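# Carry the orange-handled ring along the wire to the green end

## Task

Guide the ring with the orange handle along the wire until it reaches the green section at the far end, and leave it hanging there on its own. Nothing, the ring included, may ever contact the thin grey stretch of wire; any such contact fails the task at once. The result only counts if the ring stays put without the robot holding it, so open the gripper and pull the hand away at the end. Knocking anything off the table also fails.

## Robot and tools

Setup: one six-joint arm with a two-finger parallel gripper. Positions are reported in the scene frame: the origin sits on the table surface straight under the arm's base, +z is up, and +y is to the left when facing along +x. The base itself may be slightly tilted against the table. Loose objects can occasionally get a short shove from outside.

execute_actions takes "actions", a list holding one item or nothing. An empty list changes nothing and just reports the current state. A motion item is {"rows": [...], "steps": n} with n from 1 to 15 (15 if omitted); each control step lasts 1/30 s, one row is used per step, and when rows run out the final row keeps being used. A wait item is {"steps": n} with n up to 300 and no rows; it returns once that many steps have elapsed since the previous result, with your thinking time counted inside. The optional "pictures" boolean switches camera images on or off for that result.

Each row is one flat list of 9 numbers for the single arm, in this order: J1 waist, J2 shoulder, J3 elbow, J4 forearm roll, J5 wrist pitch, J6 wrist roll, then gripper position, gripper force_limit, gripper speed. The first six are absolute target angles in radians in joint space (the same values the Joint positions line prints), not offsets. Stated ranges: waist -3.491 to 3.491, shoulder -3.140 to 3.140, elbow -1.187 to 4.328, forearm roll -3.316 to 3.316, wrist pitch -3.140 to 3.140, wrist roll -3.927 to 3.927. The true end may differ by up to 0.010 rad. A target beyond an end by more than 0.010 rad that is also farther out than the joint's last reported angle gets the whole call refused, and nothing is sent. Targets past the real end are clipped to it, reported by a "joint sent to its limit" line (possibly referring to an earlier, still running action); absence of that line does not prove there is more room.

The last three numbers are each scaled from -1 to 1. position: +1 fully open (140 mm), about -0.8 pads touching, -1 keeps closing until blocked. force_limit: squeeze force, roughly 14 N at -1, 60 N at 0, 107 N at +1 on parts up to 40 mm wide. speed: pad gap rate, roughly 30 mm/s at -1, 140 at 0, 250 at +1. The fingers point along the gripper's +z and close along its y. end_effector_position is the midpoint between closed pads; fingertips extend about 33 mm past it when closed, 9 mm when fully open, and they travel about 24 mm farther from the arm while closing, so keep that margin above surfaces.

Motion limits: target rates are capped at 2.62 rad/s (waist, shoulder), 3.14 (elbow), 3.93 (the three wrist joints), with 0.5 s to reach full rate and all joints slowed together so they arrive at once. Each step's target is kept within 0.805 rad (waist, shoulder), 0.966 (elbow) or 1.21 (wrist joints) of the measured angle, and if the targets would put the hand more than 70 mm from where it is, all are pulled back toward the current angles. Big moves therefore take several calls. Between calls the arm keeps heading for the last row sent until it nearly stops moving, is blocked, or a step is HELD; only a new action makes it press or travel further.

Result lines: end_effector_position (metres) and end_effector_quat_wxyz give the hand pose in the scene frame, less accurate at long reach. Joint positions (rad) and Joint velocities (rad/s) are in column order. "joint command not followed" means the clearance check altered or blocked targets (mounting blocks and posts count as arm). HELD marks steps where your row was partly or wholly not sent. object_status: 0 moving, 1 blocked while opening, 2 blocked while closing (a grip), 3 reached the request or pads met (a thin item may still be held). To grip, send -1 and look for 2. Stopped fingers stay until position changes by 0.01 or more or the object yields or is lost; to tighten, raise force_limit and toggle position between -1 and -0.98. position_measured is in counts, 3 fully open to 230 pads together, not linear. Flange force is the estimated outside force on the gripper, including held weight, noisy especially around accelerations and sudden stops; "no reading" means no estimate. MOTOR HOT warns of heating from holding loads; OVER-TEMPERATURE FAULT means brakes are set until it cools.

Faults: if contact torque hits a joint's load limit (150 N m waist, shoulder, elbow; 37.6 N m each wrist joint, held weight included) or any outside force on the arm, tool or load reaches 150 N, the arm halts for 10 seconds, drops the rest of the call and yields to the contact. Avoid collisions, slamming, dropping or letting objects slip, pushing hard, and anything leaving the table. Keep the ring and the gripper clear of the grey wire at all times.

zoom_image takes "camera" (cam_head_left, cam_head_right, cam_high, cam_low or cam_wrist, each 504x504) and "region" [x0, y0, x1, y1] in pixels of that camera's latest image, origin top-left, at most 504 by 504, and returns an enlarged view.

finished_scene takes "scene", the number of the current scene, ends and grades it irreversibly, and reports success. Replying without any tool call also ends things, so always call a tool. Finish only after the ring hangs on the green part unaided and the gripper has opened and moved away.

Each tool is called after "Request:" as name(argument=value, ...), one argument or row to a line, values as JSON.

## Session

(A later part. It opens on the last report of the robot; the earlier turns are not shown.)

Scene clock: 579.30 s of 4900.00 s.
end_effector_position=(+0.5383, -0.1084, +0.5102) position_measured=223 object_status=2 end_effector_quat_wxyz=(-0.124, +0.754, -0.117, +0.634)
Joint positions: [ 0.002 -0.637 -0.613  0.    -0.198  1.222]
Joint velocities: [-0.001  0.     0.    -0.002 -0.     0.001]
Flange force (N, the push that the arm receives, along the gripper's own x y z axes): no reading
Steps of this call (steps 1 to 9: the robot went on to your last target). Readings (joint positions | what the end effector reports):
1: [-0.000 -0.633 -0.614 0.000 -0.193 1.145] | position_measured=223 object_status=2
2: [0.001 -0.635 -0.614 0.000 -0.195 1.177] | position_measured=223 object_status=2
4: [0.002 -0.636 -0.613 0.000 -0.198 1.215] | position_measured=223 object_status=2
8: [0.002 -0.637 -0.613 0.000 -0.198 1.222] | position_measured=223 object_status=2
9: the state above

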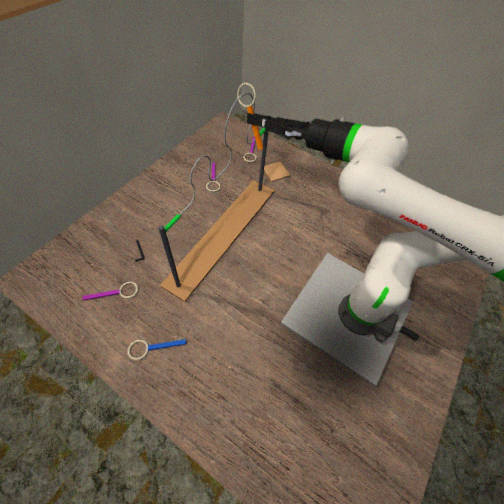

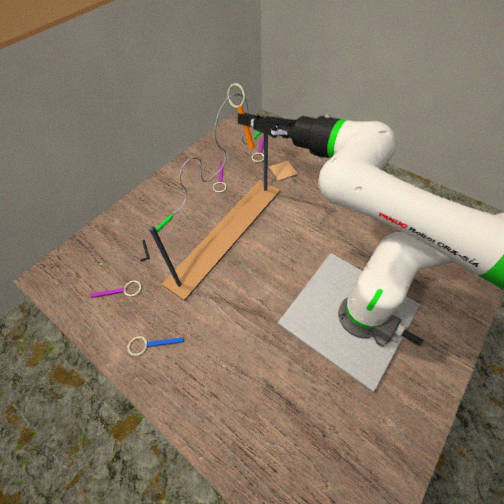

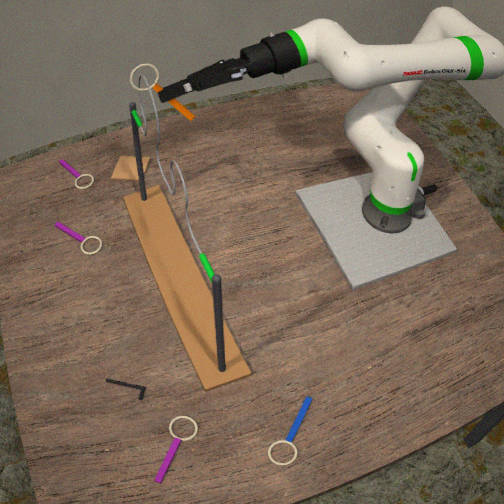

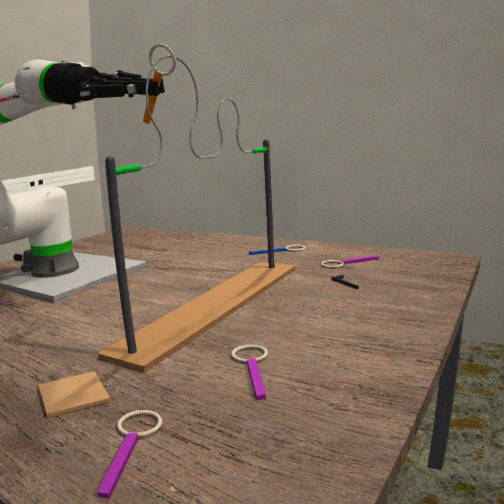

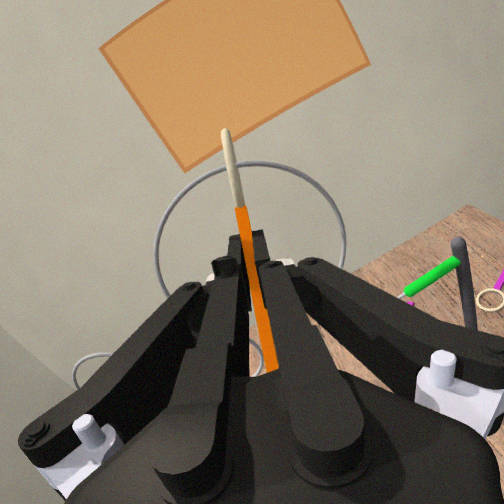

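Request:
execute_actions(
  actions=[
    {"rows": [[0.0361,-0.6452,-0.6231,0,-0.1966,2.2689,-1,0.2,-0.7]], "steps": 15},
  ],
  pictures=false,
)

Request:
execute_actions(
  actions=[
    {"rows": [[0.0361,-0.6452,-0.6231,0,-0.1966,2.2689,-1,0.2,-0.7],[0.0361,-0.6452,-0.6231,0,-0.1966,2.2689,-1,0.2,-0.7],[0.0505,-0.6206,-0.6617,0,-0.1334,3.2289,-1,0.2,-0.7]], "steps": 15},
  ],
  pictures=false,
)

Request:
execute_actions(
  actions=[
    {"rows": [[0.0505,-0.6206,-0.6617,0,-0.1334,3.2289,-1,0.2,-0.7],[0.0233,-0.5974,-0.7090,0,-0.0629,3.6652,-1,0.2,-0.7]], "steps": 15},
  ],
  pictures=false,
)

Request:
execute_actions(
  actions=[
    {"steps": 4},
  ],
)

Request:
zoom_image(
  camera="cam_wrist",
  region=[60, 0, 360, 300],
)

Request:
zoom_image(
  camera="cam_high",
  region=[110, 90, 230, 210],
)

Request:
zoom_image(
  camera="cam_low",
  region=[130, 50, 270, 190],
)

Scene clock: 630.93 s of 4900.00 s.
end_effector_position=(+0.5389, -0.0946, +0.5081) position_measured=223 object_status=2 end_effector_quat_wxyz=(+0.122, +0.739, +0.192, +0.634)
Joint positions: [ 0.028 -0.643 -0.621  0.    -0.197  2.013]
Joint velocities: [ 0.063 -0.015 -0.018 -0.     0.004  1.956]
Flange force (N, the push that the arm receives, along the gripper's own x y z axes): no reading
Steps of this call (steps 1 to 30: the robot went on to your last target; steps 31 to 90: nothing new was sent; then 48.13 s passed at rest; steps 91 to 105: all 15 steps of this action). Readings (joint positions | what the end effector reports):
91: [0.002 -0.637 -0.613 0.000 -0.198 1.223] | position_measured=223 object_status=2
92: [0.002 -0.637 -0.613 0.000 -0.198 1.230] | position_measured=223 object_status=2
94: [0.004 -0.637 -0.613 0.000 -0.198 1.270] | position_measured=223 object_status=2
98: [0.010 -0.639 -0.615 0.000 -0.198 1.454] | position_measured=223 object_status=2
105: the state above

Scene clock: 631.43 s of 4900.00 s.
end_effector_position=(+0.5463, -0.0828, +0.4901) position_measured=223 object_status=2 end_effector_quat_wxyz=(+0.418, +0.538, +0.544, +0.491)
Joint positions: [ 0.049 -0.626 -0.652 -0.    -0.151  3.066]
Joint velocities: [ 0.019  0.051 -0.09  -0.001  0.172  1.562]
Flange force (N, the push that the arm receives, along the gripper's own x y z axes): no reading
Steps of this call (steps 1 to 15: all 15 steps of this action). Readings (joint positions | what the end effector reports):
1: [0.030 -0.644 -0.621 0.000 -0.197 2.076] | position_measured=223 object_status=2
2: [0.032 -0.644 -0.622 0.000 -0.197 2.129] | position_measured=223 object_status=2
4: [0.035 -0.644 -0.623 0.000 -0.196 2.224] | position_measured=223 object_status=2
8: [0.041 -0.640 -0.629 0.000 -0.189 2.504] | position_measured=223 object_status=2
15: the state above

Scene clock: 631.93 s of 4900.00 s.
end_effector_position=(+0.5515, -0.0963, +0.4615) position_measured=223 object_status=2 end_effector_quat_wxyz=(+0.549, +0.361, +0.673, +0.339)
Joint positions: [ 0.023 -0.597 -0.709 -0.    -0.063  3.665]
Joint velocities: [-0.001  0.001  0.    -0.002  0.002  0.01 ]
Flange force (N, the push that the arm receives, along the gripper's own x y z axes): no reading
Steps of this call (steps 1 to 15: all 15 steps of this action). Readings (joint positions | what the end effector reports):
1: [0.049 -0.624 -0.655 -0.000 -0.146 3.115] | position_measured=223 object_status=2
2: [0.050 -0.623 -0.658 -0.000 -0.141 3.156] | position_measured=223 object_status=2
4: [0.049 -0.620 -0.664 -0.000 -0.130 3.252] | position_measured=223 object_status=2
8: [0.039 -0.607 -0.688 -0.000 -0.092 3.502] | position_measured=223 object_status=2
15: the state above

Scene clock: 632.07 s of 4900.00 s.
end_effector_position=(+0.5515, -0.0963, +0.4615) position_measured=223 object_status=2 end_effector_quat_wxyz=(+0.549, +0.361, +0.673, +0.339)
Joint positions: [ 0.023 -0.597 -0.709 -0.    -0.063  3.665]
Joint velocities: [-0.002  0.    -0.    -0.002  0.     0.001]
Flange force (N, the push that the arm receives, along the gripper's own x y z axes): no reading
Steps of this call (steps 1 to 4: the robot went on to your last target). Readings (joint positions | what the end effector reports):
1: [0.023 -0.597 -0.709 -0.000 -0.063 3.665] | position_measured=223 object_status=2
2: [0.023 -0.597 -0.709 -0.000 -0.063 3.665] | position_measured=223 object_status=2
4: the state above

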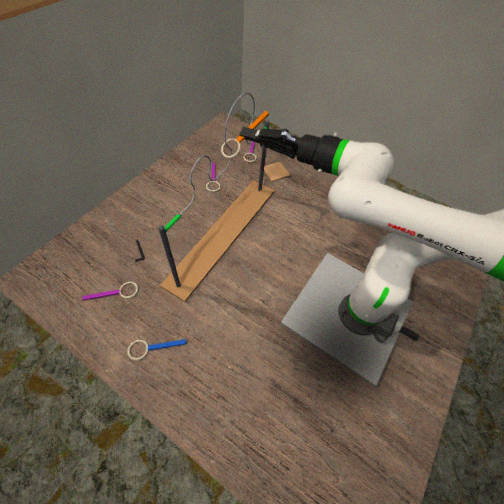

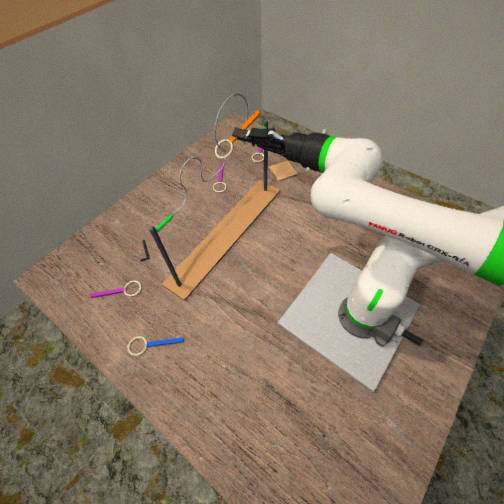

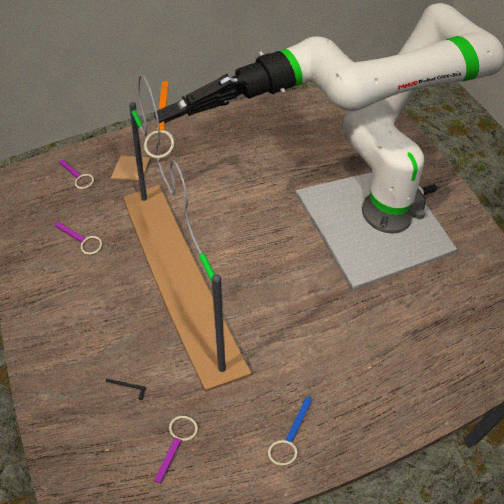

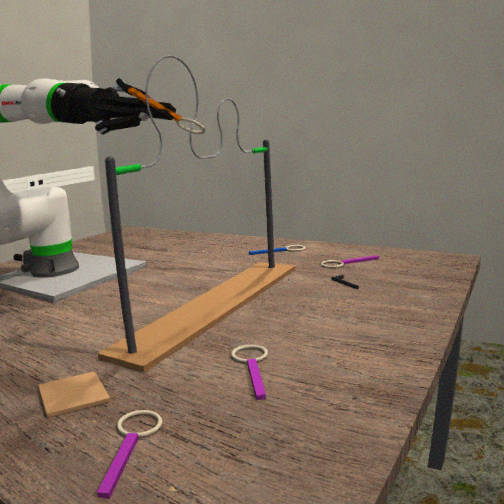

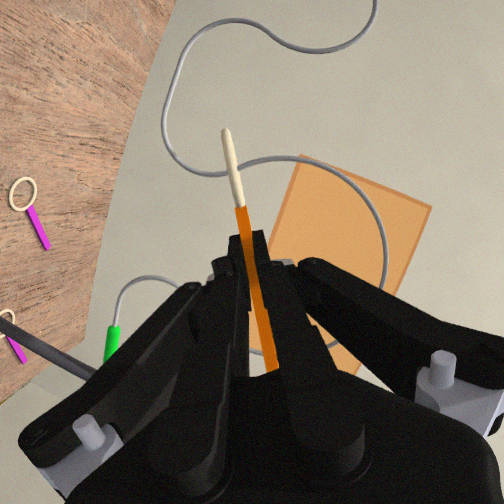

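Region (60, 0, 360, 300) of cam_wrist's 504x504 image, scaled by 1.680, with more detail than that image has.

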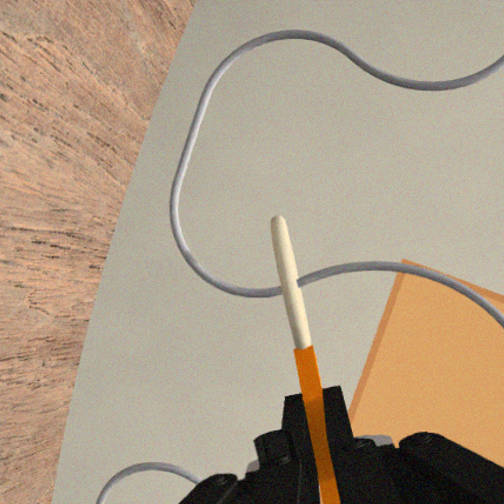

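Region (110, 90, 230, 210) of cam_high's 504x504 image, scaled by 4.200, with more detail than that image has.

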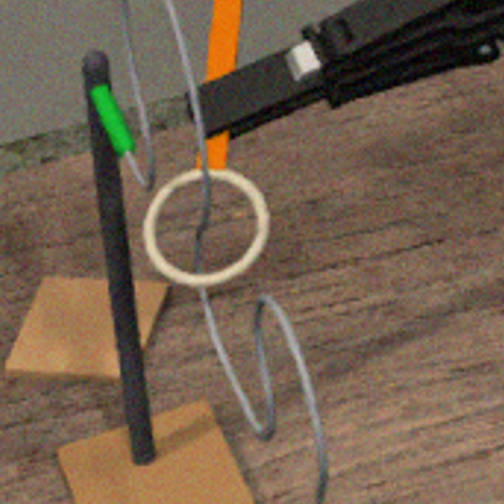

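Region (130, 50, 270, 190) of cam_low's 504x504 image, scaled by 3.600, with more detail than that image has.

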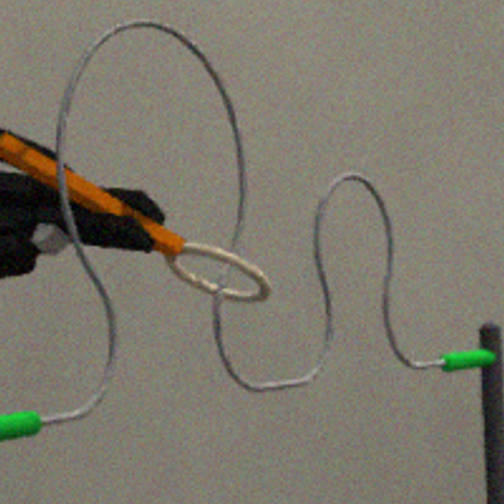

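Request:
execute_actions(
  actions=[],
)

Scene clock: 656.17 s of 4900.00 s.
end_effector_position=(+0.5515, -0.0963, +0.4615) position_measured=223 object_status=2 end_effector_quat_wxyz=(+0.549, +0.361, +0.673, +0.339)
Joint positions: [ 0.023 -0.597 -0.709  0.    -0.063  3.665]
Joint velocities: [ 0.    -0.    -0.001  0.003 -0.     0.   ]
Flange force (N, the push that the arm receives, along the gripper's own x y z axes): no reading
Steps of this call (steps 1 to 15: the robot went on to your last target; steps 16 to 90: nothing new was sent; then 21.10 s passed at rest). Readings (joint positions | what the end effector reports):
1: [0.023 -0.597 -0.709 -0.000 -0.063 3.665] | position_measured=223 object_status=2
2: [0.023 -0.597 -0.709 -0.000 -0.063 3.665] | position_measured=223 object_status=2
4: [0.023 -0.597 -0.709 -0.000 -0.063 3.665] | position_measured=223 object_status=2
8: [0.023 -0.597 -0.709 -0.000 -0.063 3.665] | position_measured=223 object_status=2
90: the state above
The arm was judged still, so your last target was given up. Only a new action makes it travel on or press farther. Fingers that are still opening or closing keep moving.

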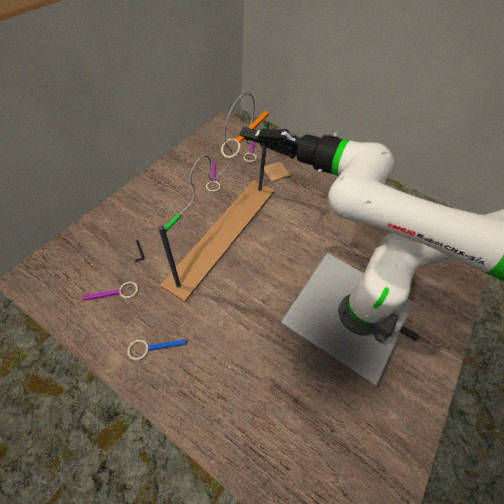

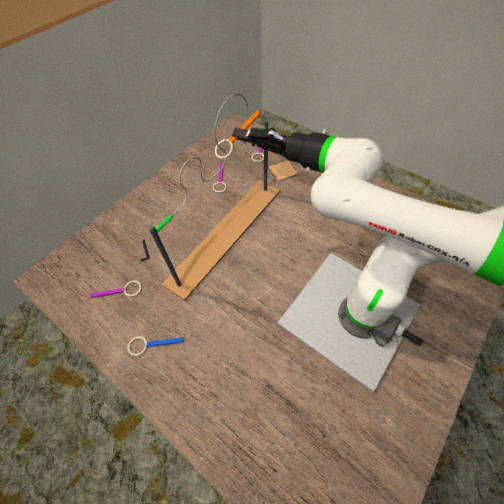

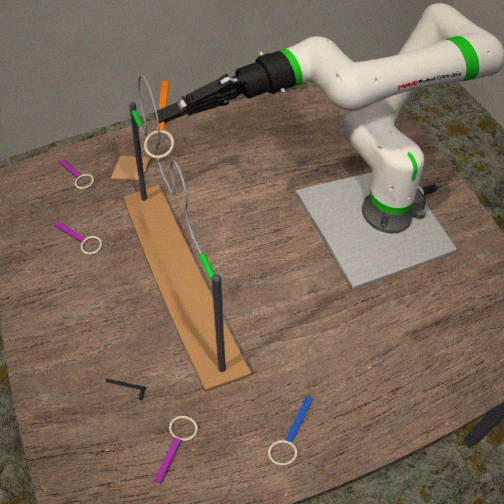

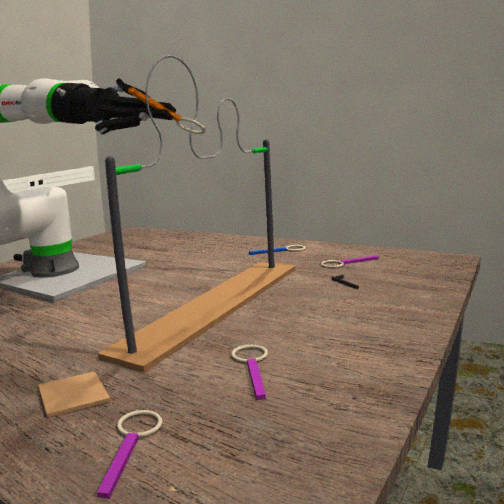

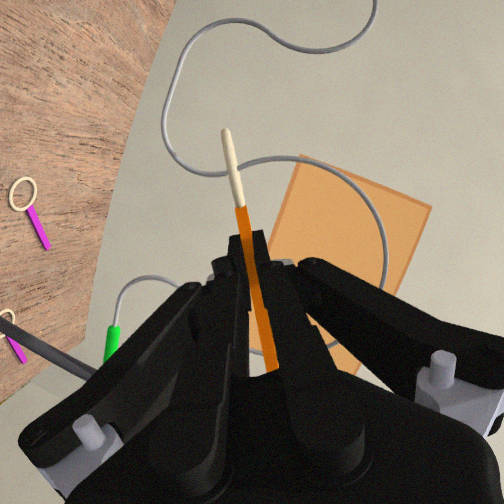

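Request:
zoom_image(
  camera="cam_wrist",
  region=[140, 0, 400, 220],
)

Region (140, 0, 400, 220) of cam_wrist's 504x504 image, scaled by 1.938, with more detail than that image has; it fills the top 426 rows of this view, and the rest is white.

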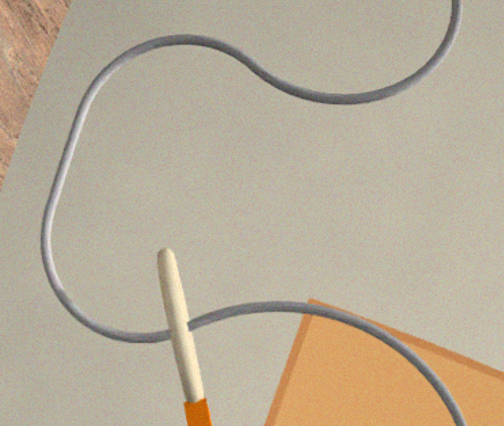

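Request:
execute_actions(
  actions=[
    {"rows": [[-0.0089,-0.5640,-0.8371,0,0.0986,3.0543,-1,0.2,-0.7]], "steps": 15},
  ],
  pictures=false,
)

Request:
execute_actions(
  actions=[
    {"rows": [[0.0401,-0.5122,-0.9711,0,0.2843,2.3562,-1,0.2,-0.7]], "steps": 15},
  ],
  pictures=false,
)

Request:
execute_actions(
  actions=[
    {"rows": [[0.1938,-0.5039,-1.0508,0,0.3725,1.5708,-1,0.2,-0.7]], "steps": 15},
  ],
  pictures=false,
)

Request:
execute_actions(
  actions=[
    {"steps": 9},
  ],
)

Scene clock: 776.67 s of 4900.00 s.
end_effector_position=(+0.5472, -0.1134, +0.4035) position_measured=223 object_status=2 end_effector_quat_wxyz=(+0.436, +0.548, +0.532, +0.476)
Joint positions: [-0.007 -0.565 -0.831  0.     0.091  3.082]
Joint velocities: [-0.036  0.034 -0.133  0.     0.167 -0.632]
Flange force (N, the push that the arm receives, along the gripper's own x y z axes): no reading
Steps of this call (steps 1 to 90: nothing new was sent; then 117.00 s passed at rest; steps 91 to 105: all 15 steps of this action). Readings (joint positions | what the end effector reports):
91: [0.023 -0.597 -0.709 0.000 -0.063 3.665] | position_measured=223 object_status=2
92: [0.023 -0.597 -0.711 0.000 -0.061 3.657] | position_measured=223 object_status=2
94: [0.021 -0.595 -0.719 0.000 -0.050 3.617] | position_measured=223 object_status=2
98: [0.011 -0.585 -0.758 0.000 -0.001 3.433] | position_measured=223 object_status=2
105: the state above

Scene clock: 777.17 s of 4900.00 s.
end_effector_position=(+0.5422, -0.0892, +0.3393) position_measured=223 object_status=2 end_effector_quat_wxyz=(+0.233, +0.690, +0.327, +0.602)
Joint positions: [ 0.038 -0.514 -0.967  0.     0.278  2.381]
Joint velocities: [ 0.056  0.048 -0.113  0.     0.158 -0.595]
Flange force (N, the push that the arm receives, along the gripper's own x y z axes): no reading
Steps of this call (steps 1 to 15: all 15 steps of this action). Readings (joint positions | what the end effector reports):
1: [-0.008 -0.564 -0.835 0.000 0.096 3.063] | position_measured=223 object_status=2
2: [-0.008 -0.563 -0.839 0.000 0.102 3.042] | position_measured=223 object_status=2
4: [-0.006 -0.559 -0.853 0.000 0.120 2.973] | position_measured=223 object_status=2
8: [0.007 -0.542 -0.900 0.000 0.184 2.733] | position_measured=223 object_status=2
15: the state above

Scene clock: 777.67 s of 4900.00 s.
end_effector_position=(+0.5352, -0.0133, +0.3076) position_measured=223 object_status=2 end_effector_quat_wxyz=(-0.052, +0.756, +0.105, +0.644)
Joint positions: [ 0.182 -0.504 -1.046  0.     0.368  1.625]
Joint velocities: [ 0.196  0.007 -0.079 -0.001  0.081 -0.897]
Flange force (N, the push that the arm receives, along the gripper's own x y z axes): no reading
Steps of this call (steps 1 to 15: all 15 steps of this action). Readings (joint positions | what the end effector reports):
1: [0.040 -0.513 -0.970 0.000 0.282 2.364] | position_measured=223 object_status=2
2: [0.042 -0.512 -0.973 0.000 0.287 2.343] | position_measured=223 object_status=2
4: [0.052 -0.510 -0.981 0.000 0.298 2.277] | position_measured=223 object_status=2
8: [0.094 -0.507 -1.009 0.000 0.329 2.042] | position_measured=223 object_status=2
15: the state above

Scene clock: 777.97 s of 4900.00 s.
end_effector_position=(+0.5344, -0.0072, +0.3057) position_measured=223 object_status=2 end_effector_quat_wxyz=(-0.073, +0.758, +0.089, +0.641)
Joint positions: [ 0.194 -0.504 -1.051 -0.     0.372  1.571]
Joint velocities: [ 0.001 -0.     0.001 -0.001  0.    -0.001]
Flange force (N, the push that the arm receives, along the gripper's own x y z axes): no reading
Steps of this call (steps 1 to 9: the robot went on to your last target). Readings (joint positions | what the end effector reports):
1: [0.188 -0.504 -1.048 0.000 0.370 1.599] | position_measured=223 object_status=2
2: [0.191 -0.504 -1.050 0.000 0.371 1.582] | position_measured=223 object_status=2
4: [0.194 -0.504 -1.051 -0.000 0.372 1.571] | position_measured=223 object_status=2
8: [0.194 -0.504 -1.051 -0.000 0.372 1.571] | position_measured=223 object_status=2
9: the state above

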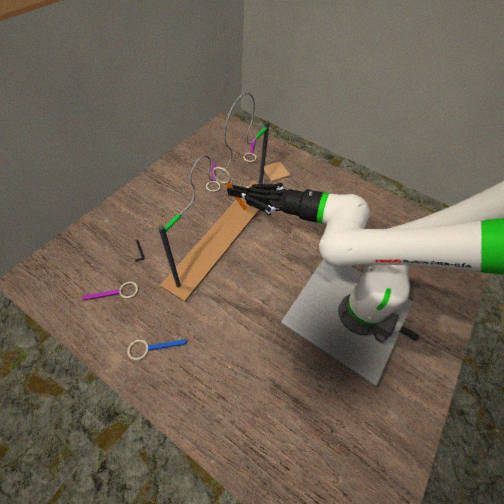

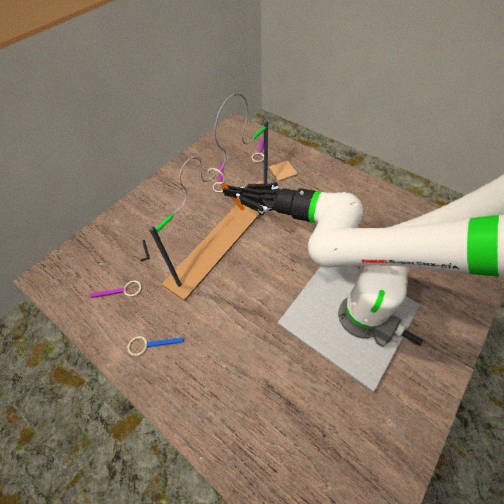

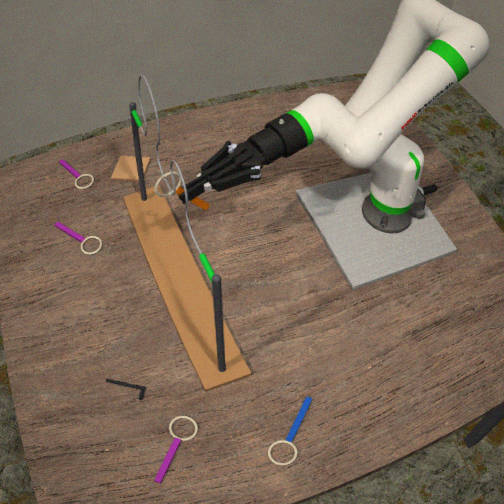

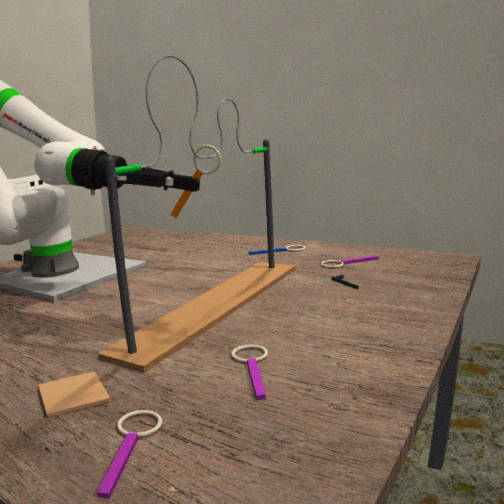

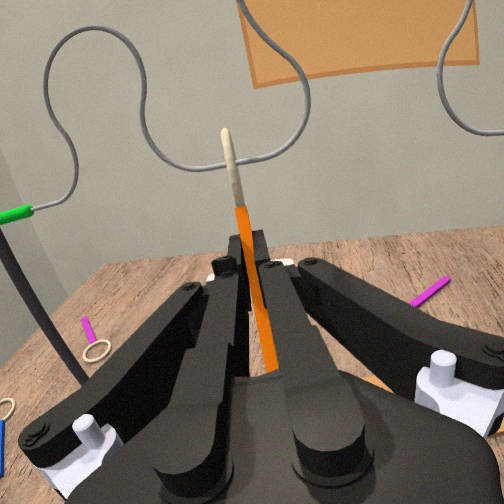

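Request:
zoom_image(
  camera="cam_wrist",
  region=[0, 10, 260, 230],
)

Request:
zoom_image(
  camera="cam_high",
  region=[120, 130, 240, 250],
)

Request:
zoom_image(
  camera="cam_low",
  region=[160, 90, 280, 210],
)

Region (0, 10, 260, 230) of cam_wrist's 504x504 image, scaled by 1.938, with more detail than that image has; it fills the top 426 rows of this view, and the rest is white.

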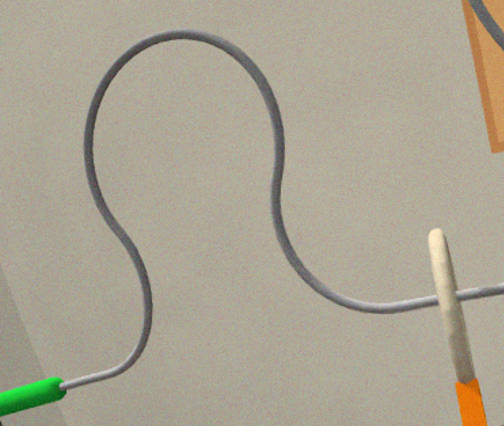

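Region (120, 130, 240, 250) of cam_high's 504x504 image, scaled by 4.200, with more detail than that image has.

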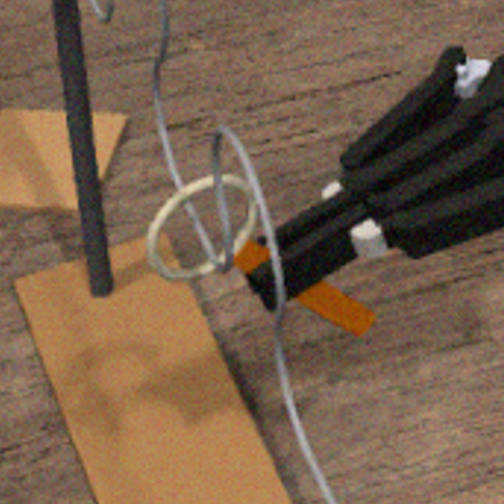

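Region (160, 90, 280, 210) of cam_low's 504x504 image, scaled by 4.200, with more detail than that image has.

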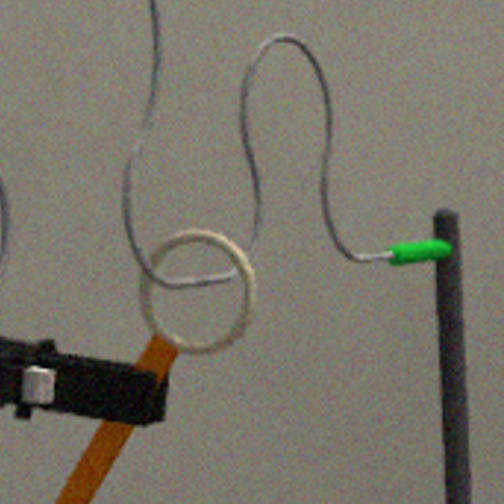

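Request:
execute_actions(
  actions=[
    {"rows": [[0.3493,-0.6067,-1.0142,0,0.2330,0.7854,-1,0.2,-0.7]], "steps": 15},
  ],
  pictures=false,
)

Request:
execute_actions(
  actions=[
    {"rows": [[0.3493,-0.6067,-1.0142,0,0.2330,0.7854,-1,0.2,-0.7],[0.3493,-0.6067,-1.0142,0,0.2330,0.7854,-1,0.2,-0.7],[0.3994,-0.6915,-0.8641,0.06,0.0,-0.0949,-1,0.2,-0.7]], "steps": 15},
  ],
  pictures=false,
)

Request:
execute_actions(
  actions=[
    {"steps": 10},
  ],
)

Scene clock: 898.47 s of 4900.00 s.
end_effector_position=(+0.5237, +0.0632, +0.3327) position_measured=223 object_status=2 end_effector_quat_wxyz=(-0.324, +0.754, -0.121, +0.558)
Joint positions: [ 0.33  -0.594 -1.019 -0.     0.25   0.883]
Joint velocities: [ 0.24  -0.159  0.056 -0.    -0.214 -1.207]
Flange force (N, the push that the arm receives, along the gripper's own x y z axes): no reading
Steps of this call (steps 1 to 30: the robot went on to your last target; steps 31 to 90: nothing new was sent; then 117.00 s passed at rest; steps 91 to 105: all 15 steps of this action). Readings (joint positions | what the end effector reports):
91: [0.194 -0.504 -1.051 -0.000 0.372 1.570] | position_measured=223 object_status=2
92: [0.195 -0.505 -1.051 -0.000 0.372 1.563] | position_measured=223 object_status=2
94: [0.203 -0.510 -1.049 -0.000 0.364 1.523] | position_measured=223 object_status=2
98: [0.240 -0.534 -1.040 -0.000 0.331 1.338] | position_measured=223 object_status=2
105: the state above

Scene clock: 898.97 s of 4900.00 s.
end_effector_position=(+0.5194, +0.0972, +0.3998) position_measured=223 object_status=2 end_effector_quat_wxyz=(-0.520, +0.668, -0.370, +0.383)
Joint positions: [ 0.392 -0.676 -0.9    0.044  0.051  0.082]
Joint velocities: [ 0.068 -0.147  0.336  0.146 -0.463 -1.627]
Flange force (N, the push that the arm receives, along the gripper's own x y z axes): no reading
Steps of this call (steps 1 to 15: all 15 steps of this action). Readings (joint positions | what the end effector reports):
1: [0.337 -0.599 -1.017 -0.000 0.244 0.847] | position_measured=223 object_status=2
2: [0.343 -0.602 -1.016 -0.000 0.239 0.819] | position_measured=223 object_status=2
4: [0.350 -0.608 -1.013 -0.000 0.230 0.774] | position_measured=223 object_status=2
8: [0.367 -0.627 -0.990 0.008 0.188 0.595] | position_measured=223 object_status=2
15: the state above

Scene clock: 899.30 s of 4900.00 s.
end_effector_position=(+0.5184, +0.1003, +0.4202) position_measured=223 object_status=2 end_effector_quat_wxyz=(-0.550, +0.637, -0.420, +0.339)
Joint positions: [ 0.399 -0.691 -0.864  0.06   0.    -0.095]
Joint velocities: [ 0.001  0.     0.     0.001  0.    -0.001]
Flange force (N, the push that the arm receives, along the gripper's own x y z axes): no reading
Steps of this call (steps 1 to 10: the robot went on to your last target). Readings (joint positions | what the end effector reports):
1: [0.394 -0.680 -0.890 0.049 0.036 0.031] | position_measured=223 object_status=2
2: [0.396 -0.684 -0.881 0.052 0.024 -0.011] | position_measured=223 object_status=2
4: [0.398 -0.689 -0.869 0.058 0.007 -0.069] | position_measured=223 object_status=2
8: [0.399 -0.691 -0.864 0.060 0.000 -0.095] | position_measured=223 object_status=2
10: the state above

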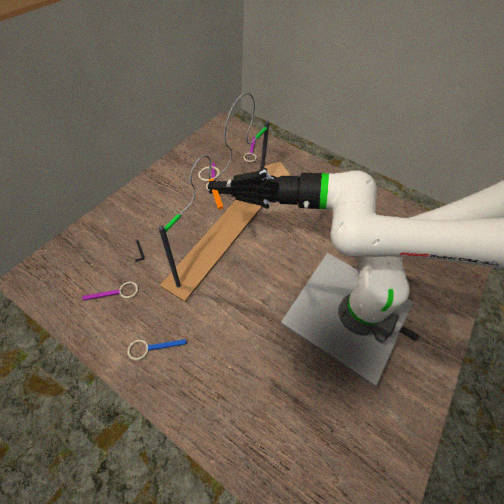

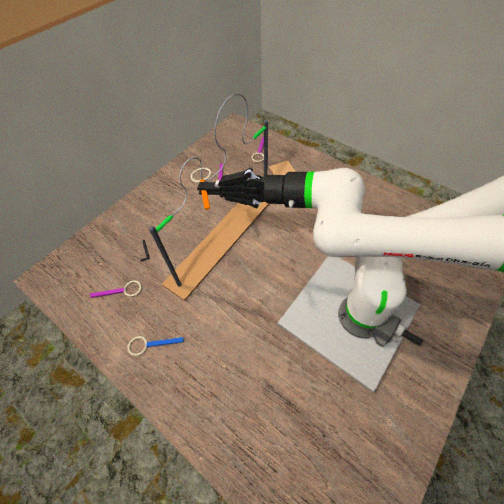

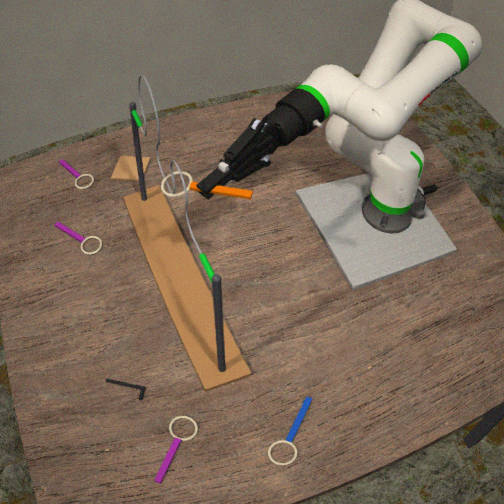

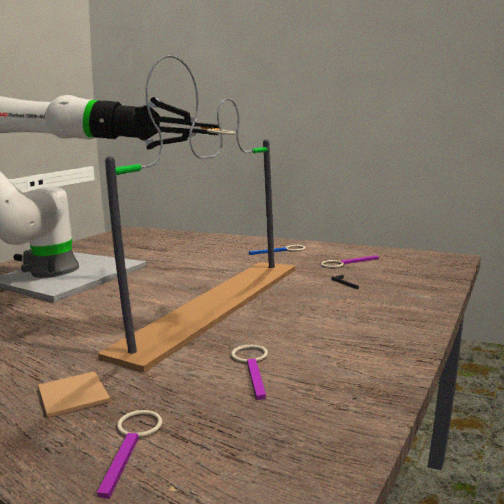

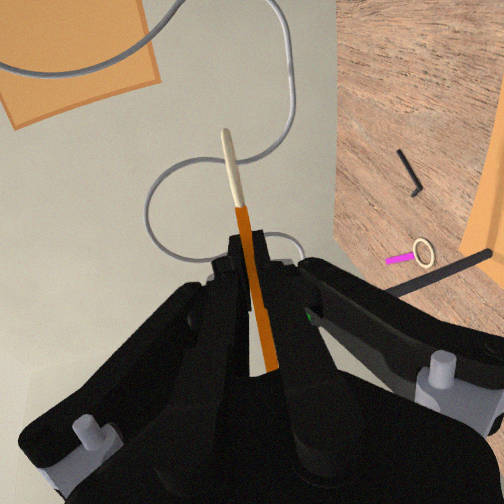

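Request:
zoom_image(
  camera="cam_wrist",
  region=[130, 110, 330, 290],
)

Request:
zoom_image(
  camera="cam_high",
  region=[130, 130, 250, 250],
)

Region (130, 110, 330, 290) of cam_wrist's 504x504 image, scaled by 2.520, with more detail than that image has; it fills the top 454 rows of this view, and the rest is white.

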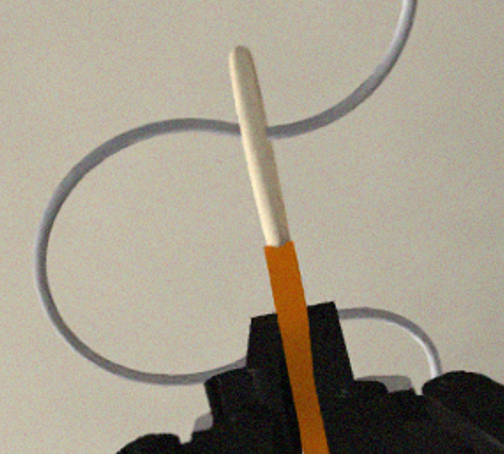

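Region (130, 130, 250, 250) of cam_high's 504x504 image, scaled by 4.200, with more detail than that image has.

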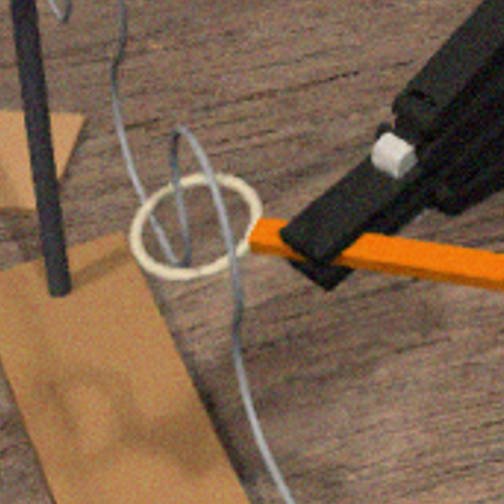

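Request:
execute_actions(
  actions=[
    {"rows": [[0.3507,-0.7091,-0.9096,0.45,0.0,0.1609,-1,0.2,-0.7]], "steps": 12},
  ],
  pictures=false,
)

Request:
execute_actions(
  actions=[
    {"rows": [[0.2755,-0.6827,-0.9468,0.88,0.0,0.5512,-1,0.2,-0.7]], "steps": 15},
  ],
  pictures=false,
)

Request:
execute_actions(
  actions=[
    {"steps": 4},
  ],
)

Request:
zoom_image(
  camera="cam_wrist",
  region=[110, 110, 330, 310],
)

Request:
zoom_image(
  camera="cam_high",
  region=[130, 120, 250, 240],
)

Scene clock: 1019.70 s of 4900.00 s.
end_effector_position=(+0.5182, +0.0870, +0.4409) position_measured=223 object_status=2 end_effector_quat_wxyz=(-0.405, +0.737, -0.228, +0.491)
Joint positions: [ 0.353 -0.708 -0.907  0.429 -0.     0.147]
Joint velocities: [-0.068 -0.024 -0.064  0.538 -0.     0.353]
Flange force (N, the push that the arm receives, along the gripper's own x y z axes): no reading
Steps of this call (steps 1 to 30: the robot went on to your last target; steps 31 to 90: nothing new was sent; then 117.00 s passed at rest; steps 91 to 102: all 12 steps of this action). Readings (joint positions | what the end effector reports):
91: [0.399 -0.692 -0.864 0.061 -0.000 -0.095] | position_measured=223 object_status=2
92: [0.399 -0.692 -0.865 0.068 -0.000 -0.090] | position_measured=223 object_status=2
94: [0.394 -0.694 -0.870 0.108 -0.000 -0.064] | position_measured=223 object_status=2
98: [0.371 -0.702 -0.891 0.288 -0.000 0.054] | position_measured=223 object_status=2
102: the state above

Scene clock: 1020.20 s of 4900.00 s.
end_effector_position=(+0.5236, +0.0835, +0.4414) position_measured=223 object_status=2 end_effector_quat_wxyz=(-0.136, +0.789, +0.069, +0.595)
Joint positions: [ 0.276 -0.683 -0.947  0.88  -0.     0.551]
Joint velocities: [0.    0.001 0.    0.008 0.    0.006]
Flange force (N, the push that the arm receives, along the gripper's own x y z axes): no reading
Steps of this call (steps 1 to 15: all 15 steps of this action). Readings (joint positions | what the end effector reports):
1: [0.351 -0.709 -0.909 0.445 -0.000 0.158] | position_measured=223 object_status=2
2: [0.349 -0.708 -0.911 0.463 -0.000 0.172] | position_measured=223 object_status=2
4: [0.339 -0.706 -0.917 0.525 -0.000 0.222] | position_measured=223 object_status=2
8: [0.303 -0.694 -0.935 0.733 -0.000 0.410] | position_measured=223 object_status=2
15: the state above

Scene clock: 1020.33 s of 4900.00 s.
end_effector_position=(+0.5236, +0.0835, +0.4415) position_measured=223 object_status=2 end_effector_quat_wxyz=(-0.136, +0.789, +0.069, +0.595)
Joint positions: [ 0.276 -0.683 -0.947  0.88  -0.     0.551]
Joint velocities: [ 0.001 -0.     0.     0.001  0.     0.001]
Flange force (N, the push that the arm receives, along the gripper's own x y z axes): no reading
Steps of this call (steps 1 to 4: the robot went on to your last target). Readings (joint positions | what the end effector reports):
1: [0.276 -0.683 -0.947 0.880 -0.000 0.551] | position_measured=223 object_status=2
2: [0.276 -0.683 -0.947 0.880 -0.000 0.551] | position_measured=223 object_status=2
4: the state above

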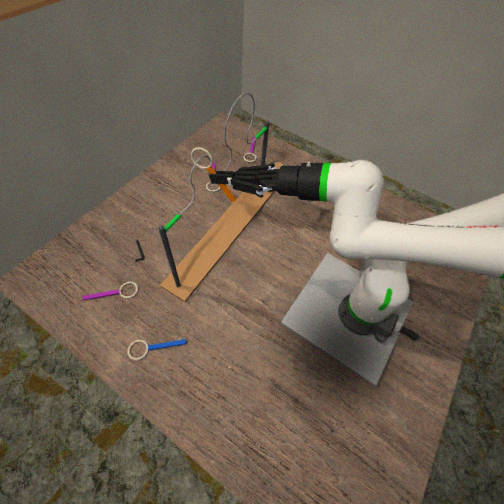

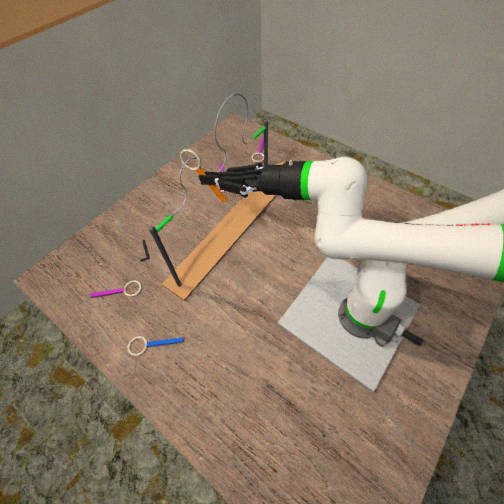

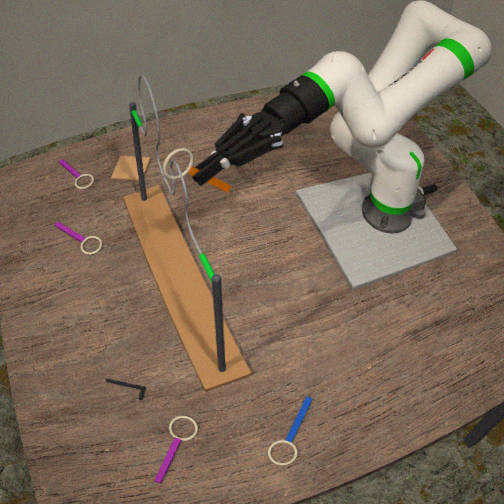

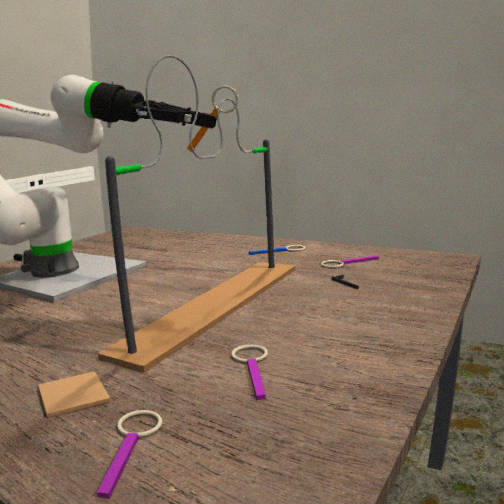

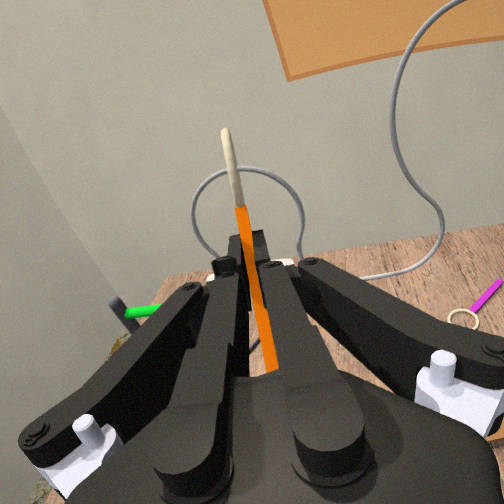

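Region (110, 110, 330, 310) of cam_wrist's 504x504 image, scaled by 2.291, with more detail than that image has; it fills the top 458 rows of this view, and the rest is white.

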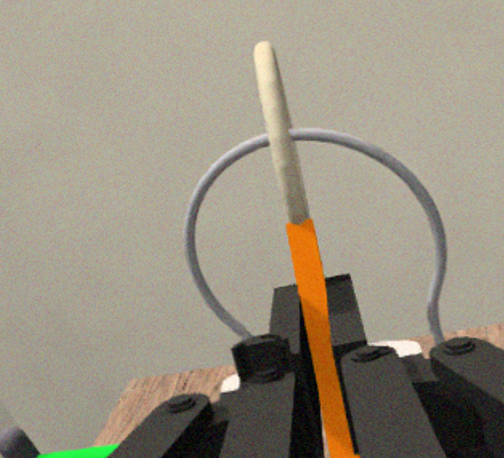

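Region (130, 120, 250, 240) of cam_high's 504x504 image, scaled by 4.200, with more detail than that image has.

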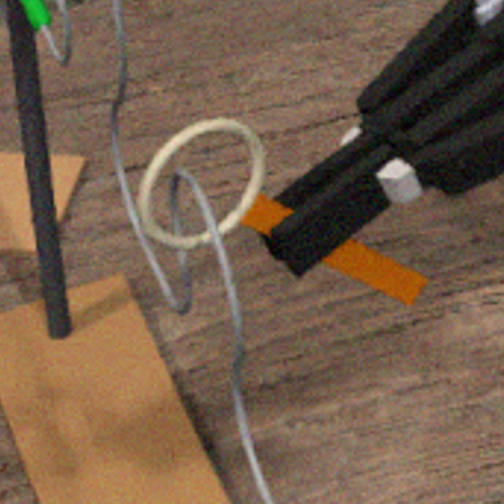

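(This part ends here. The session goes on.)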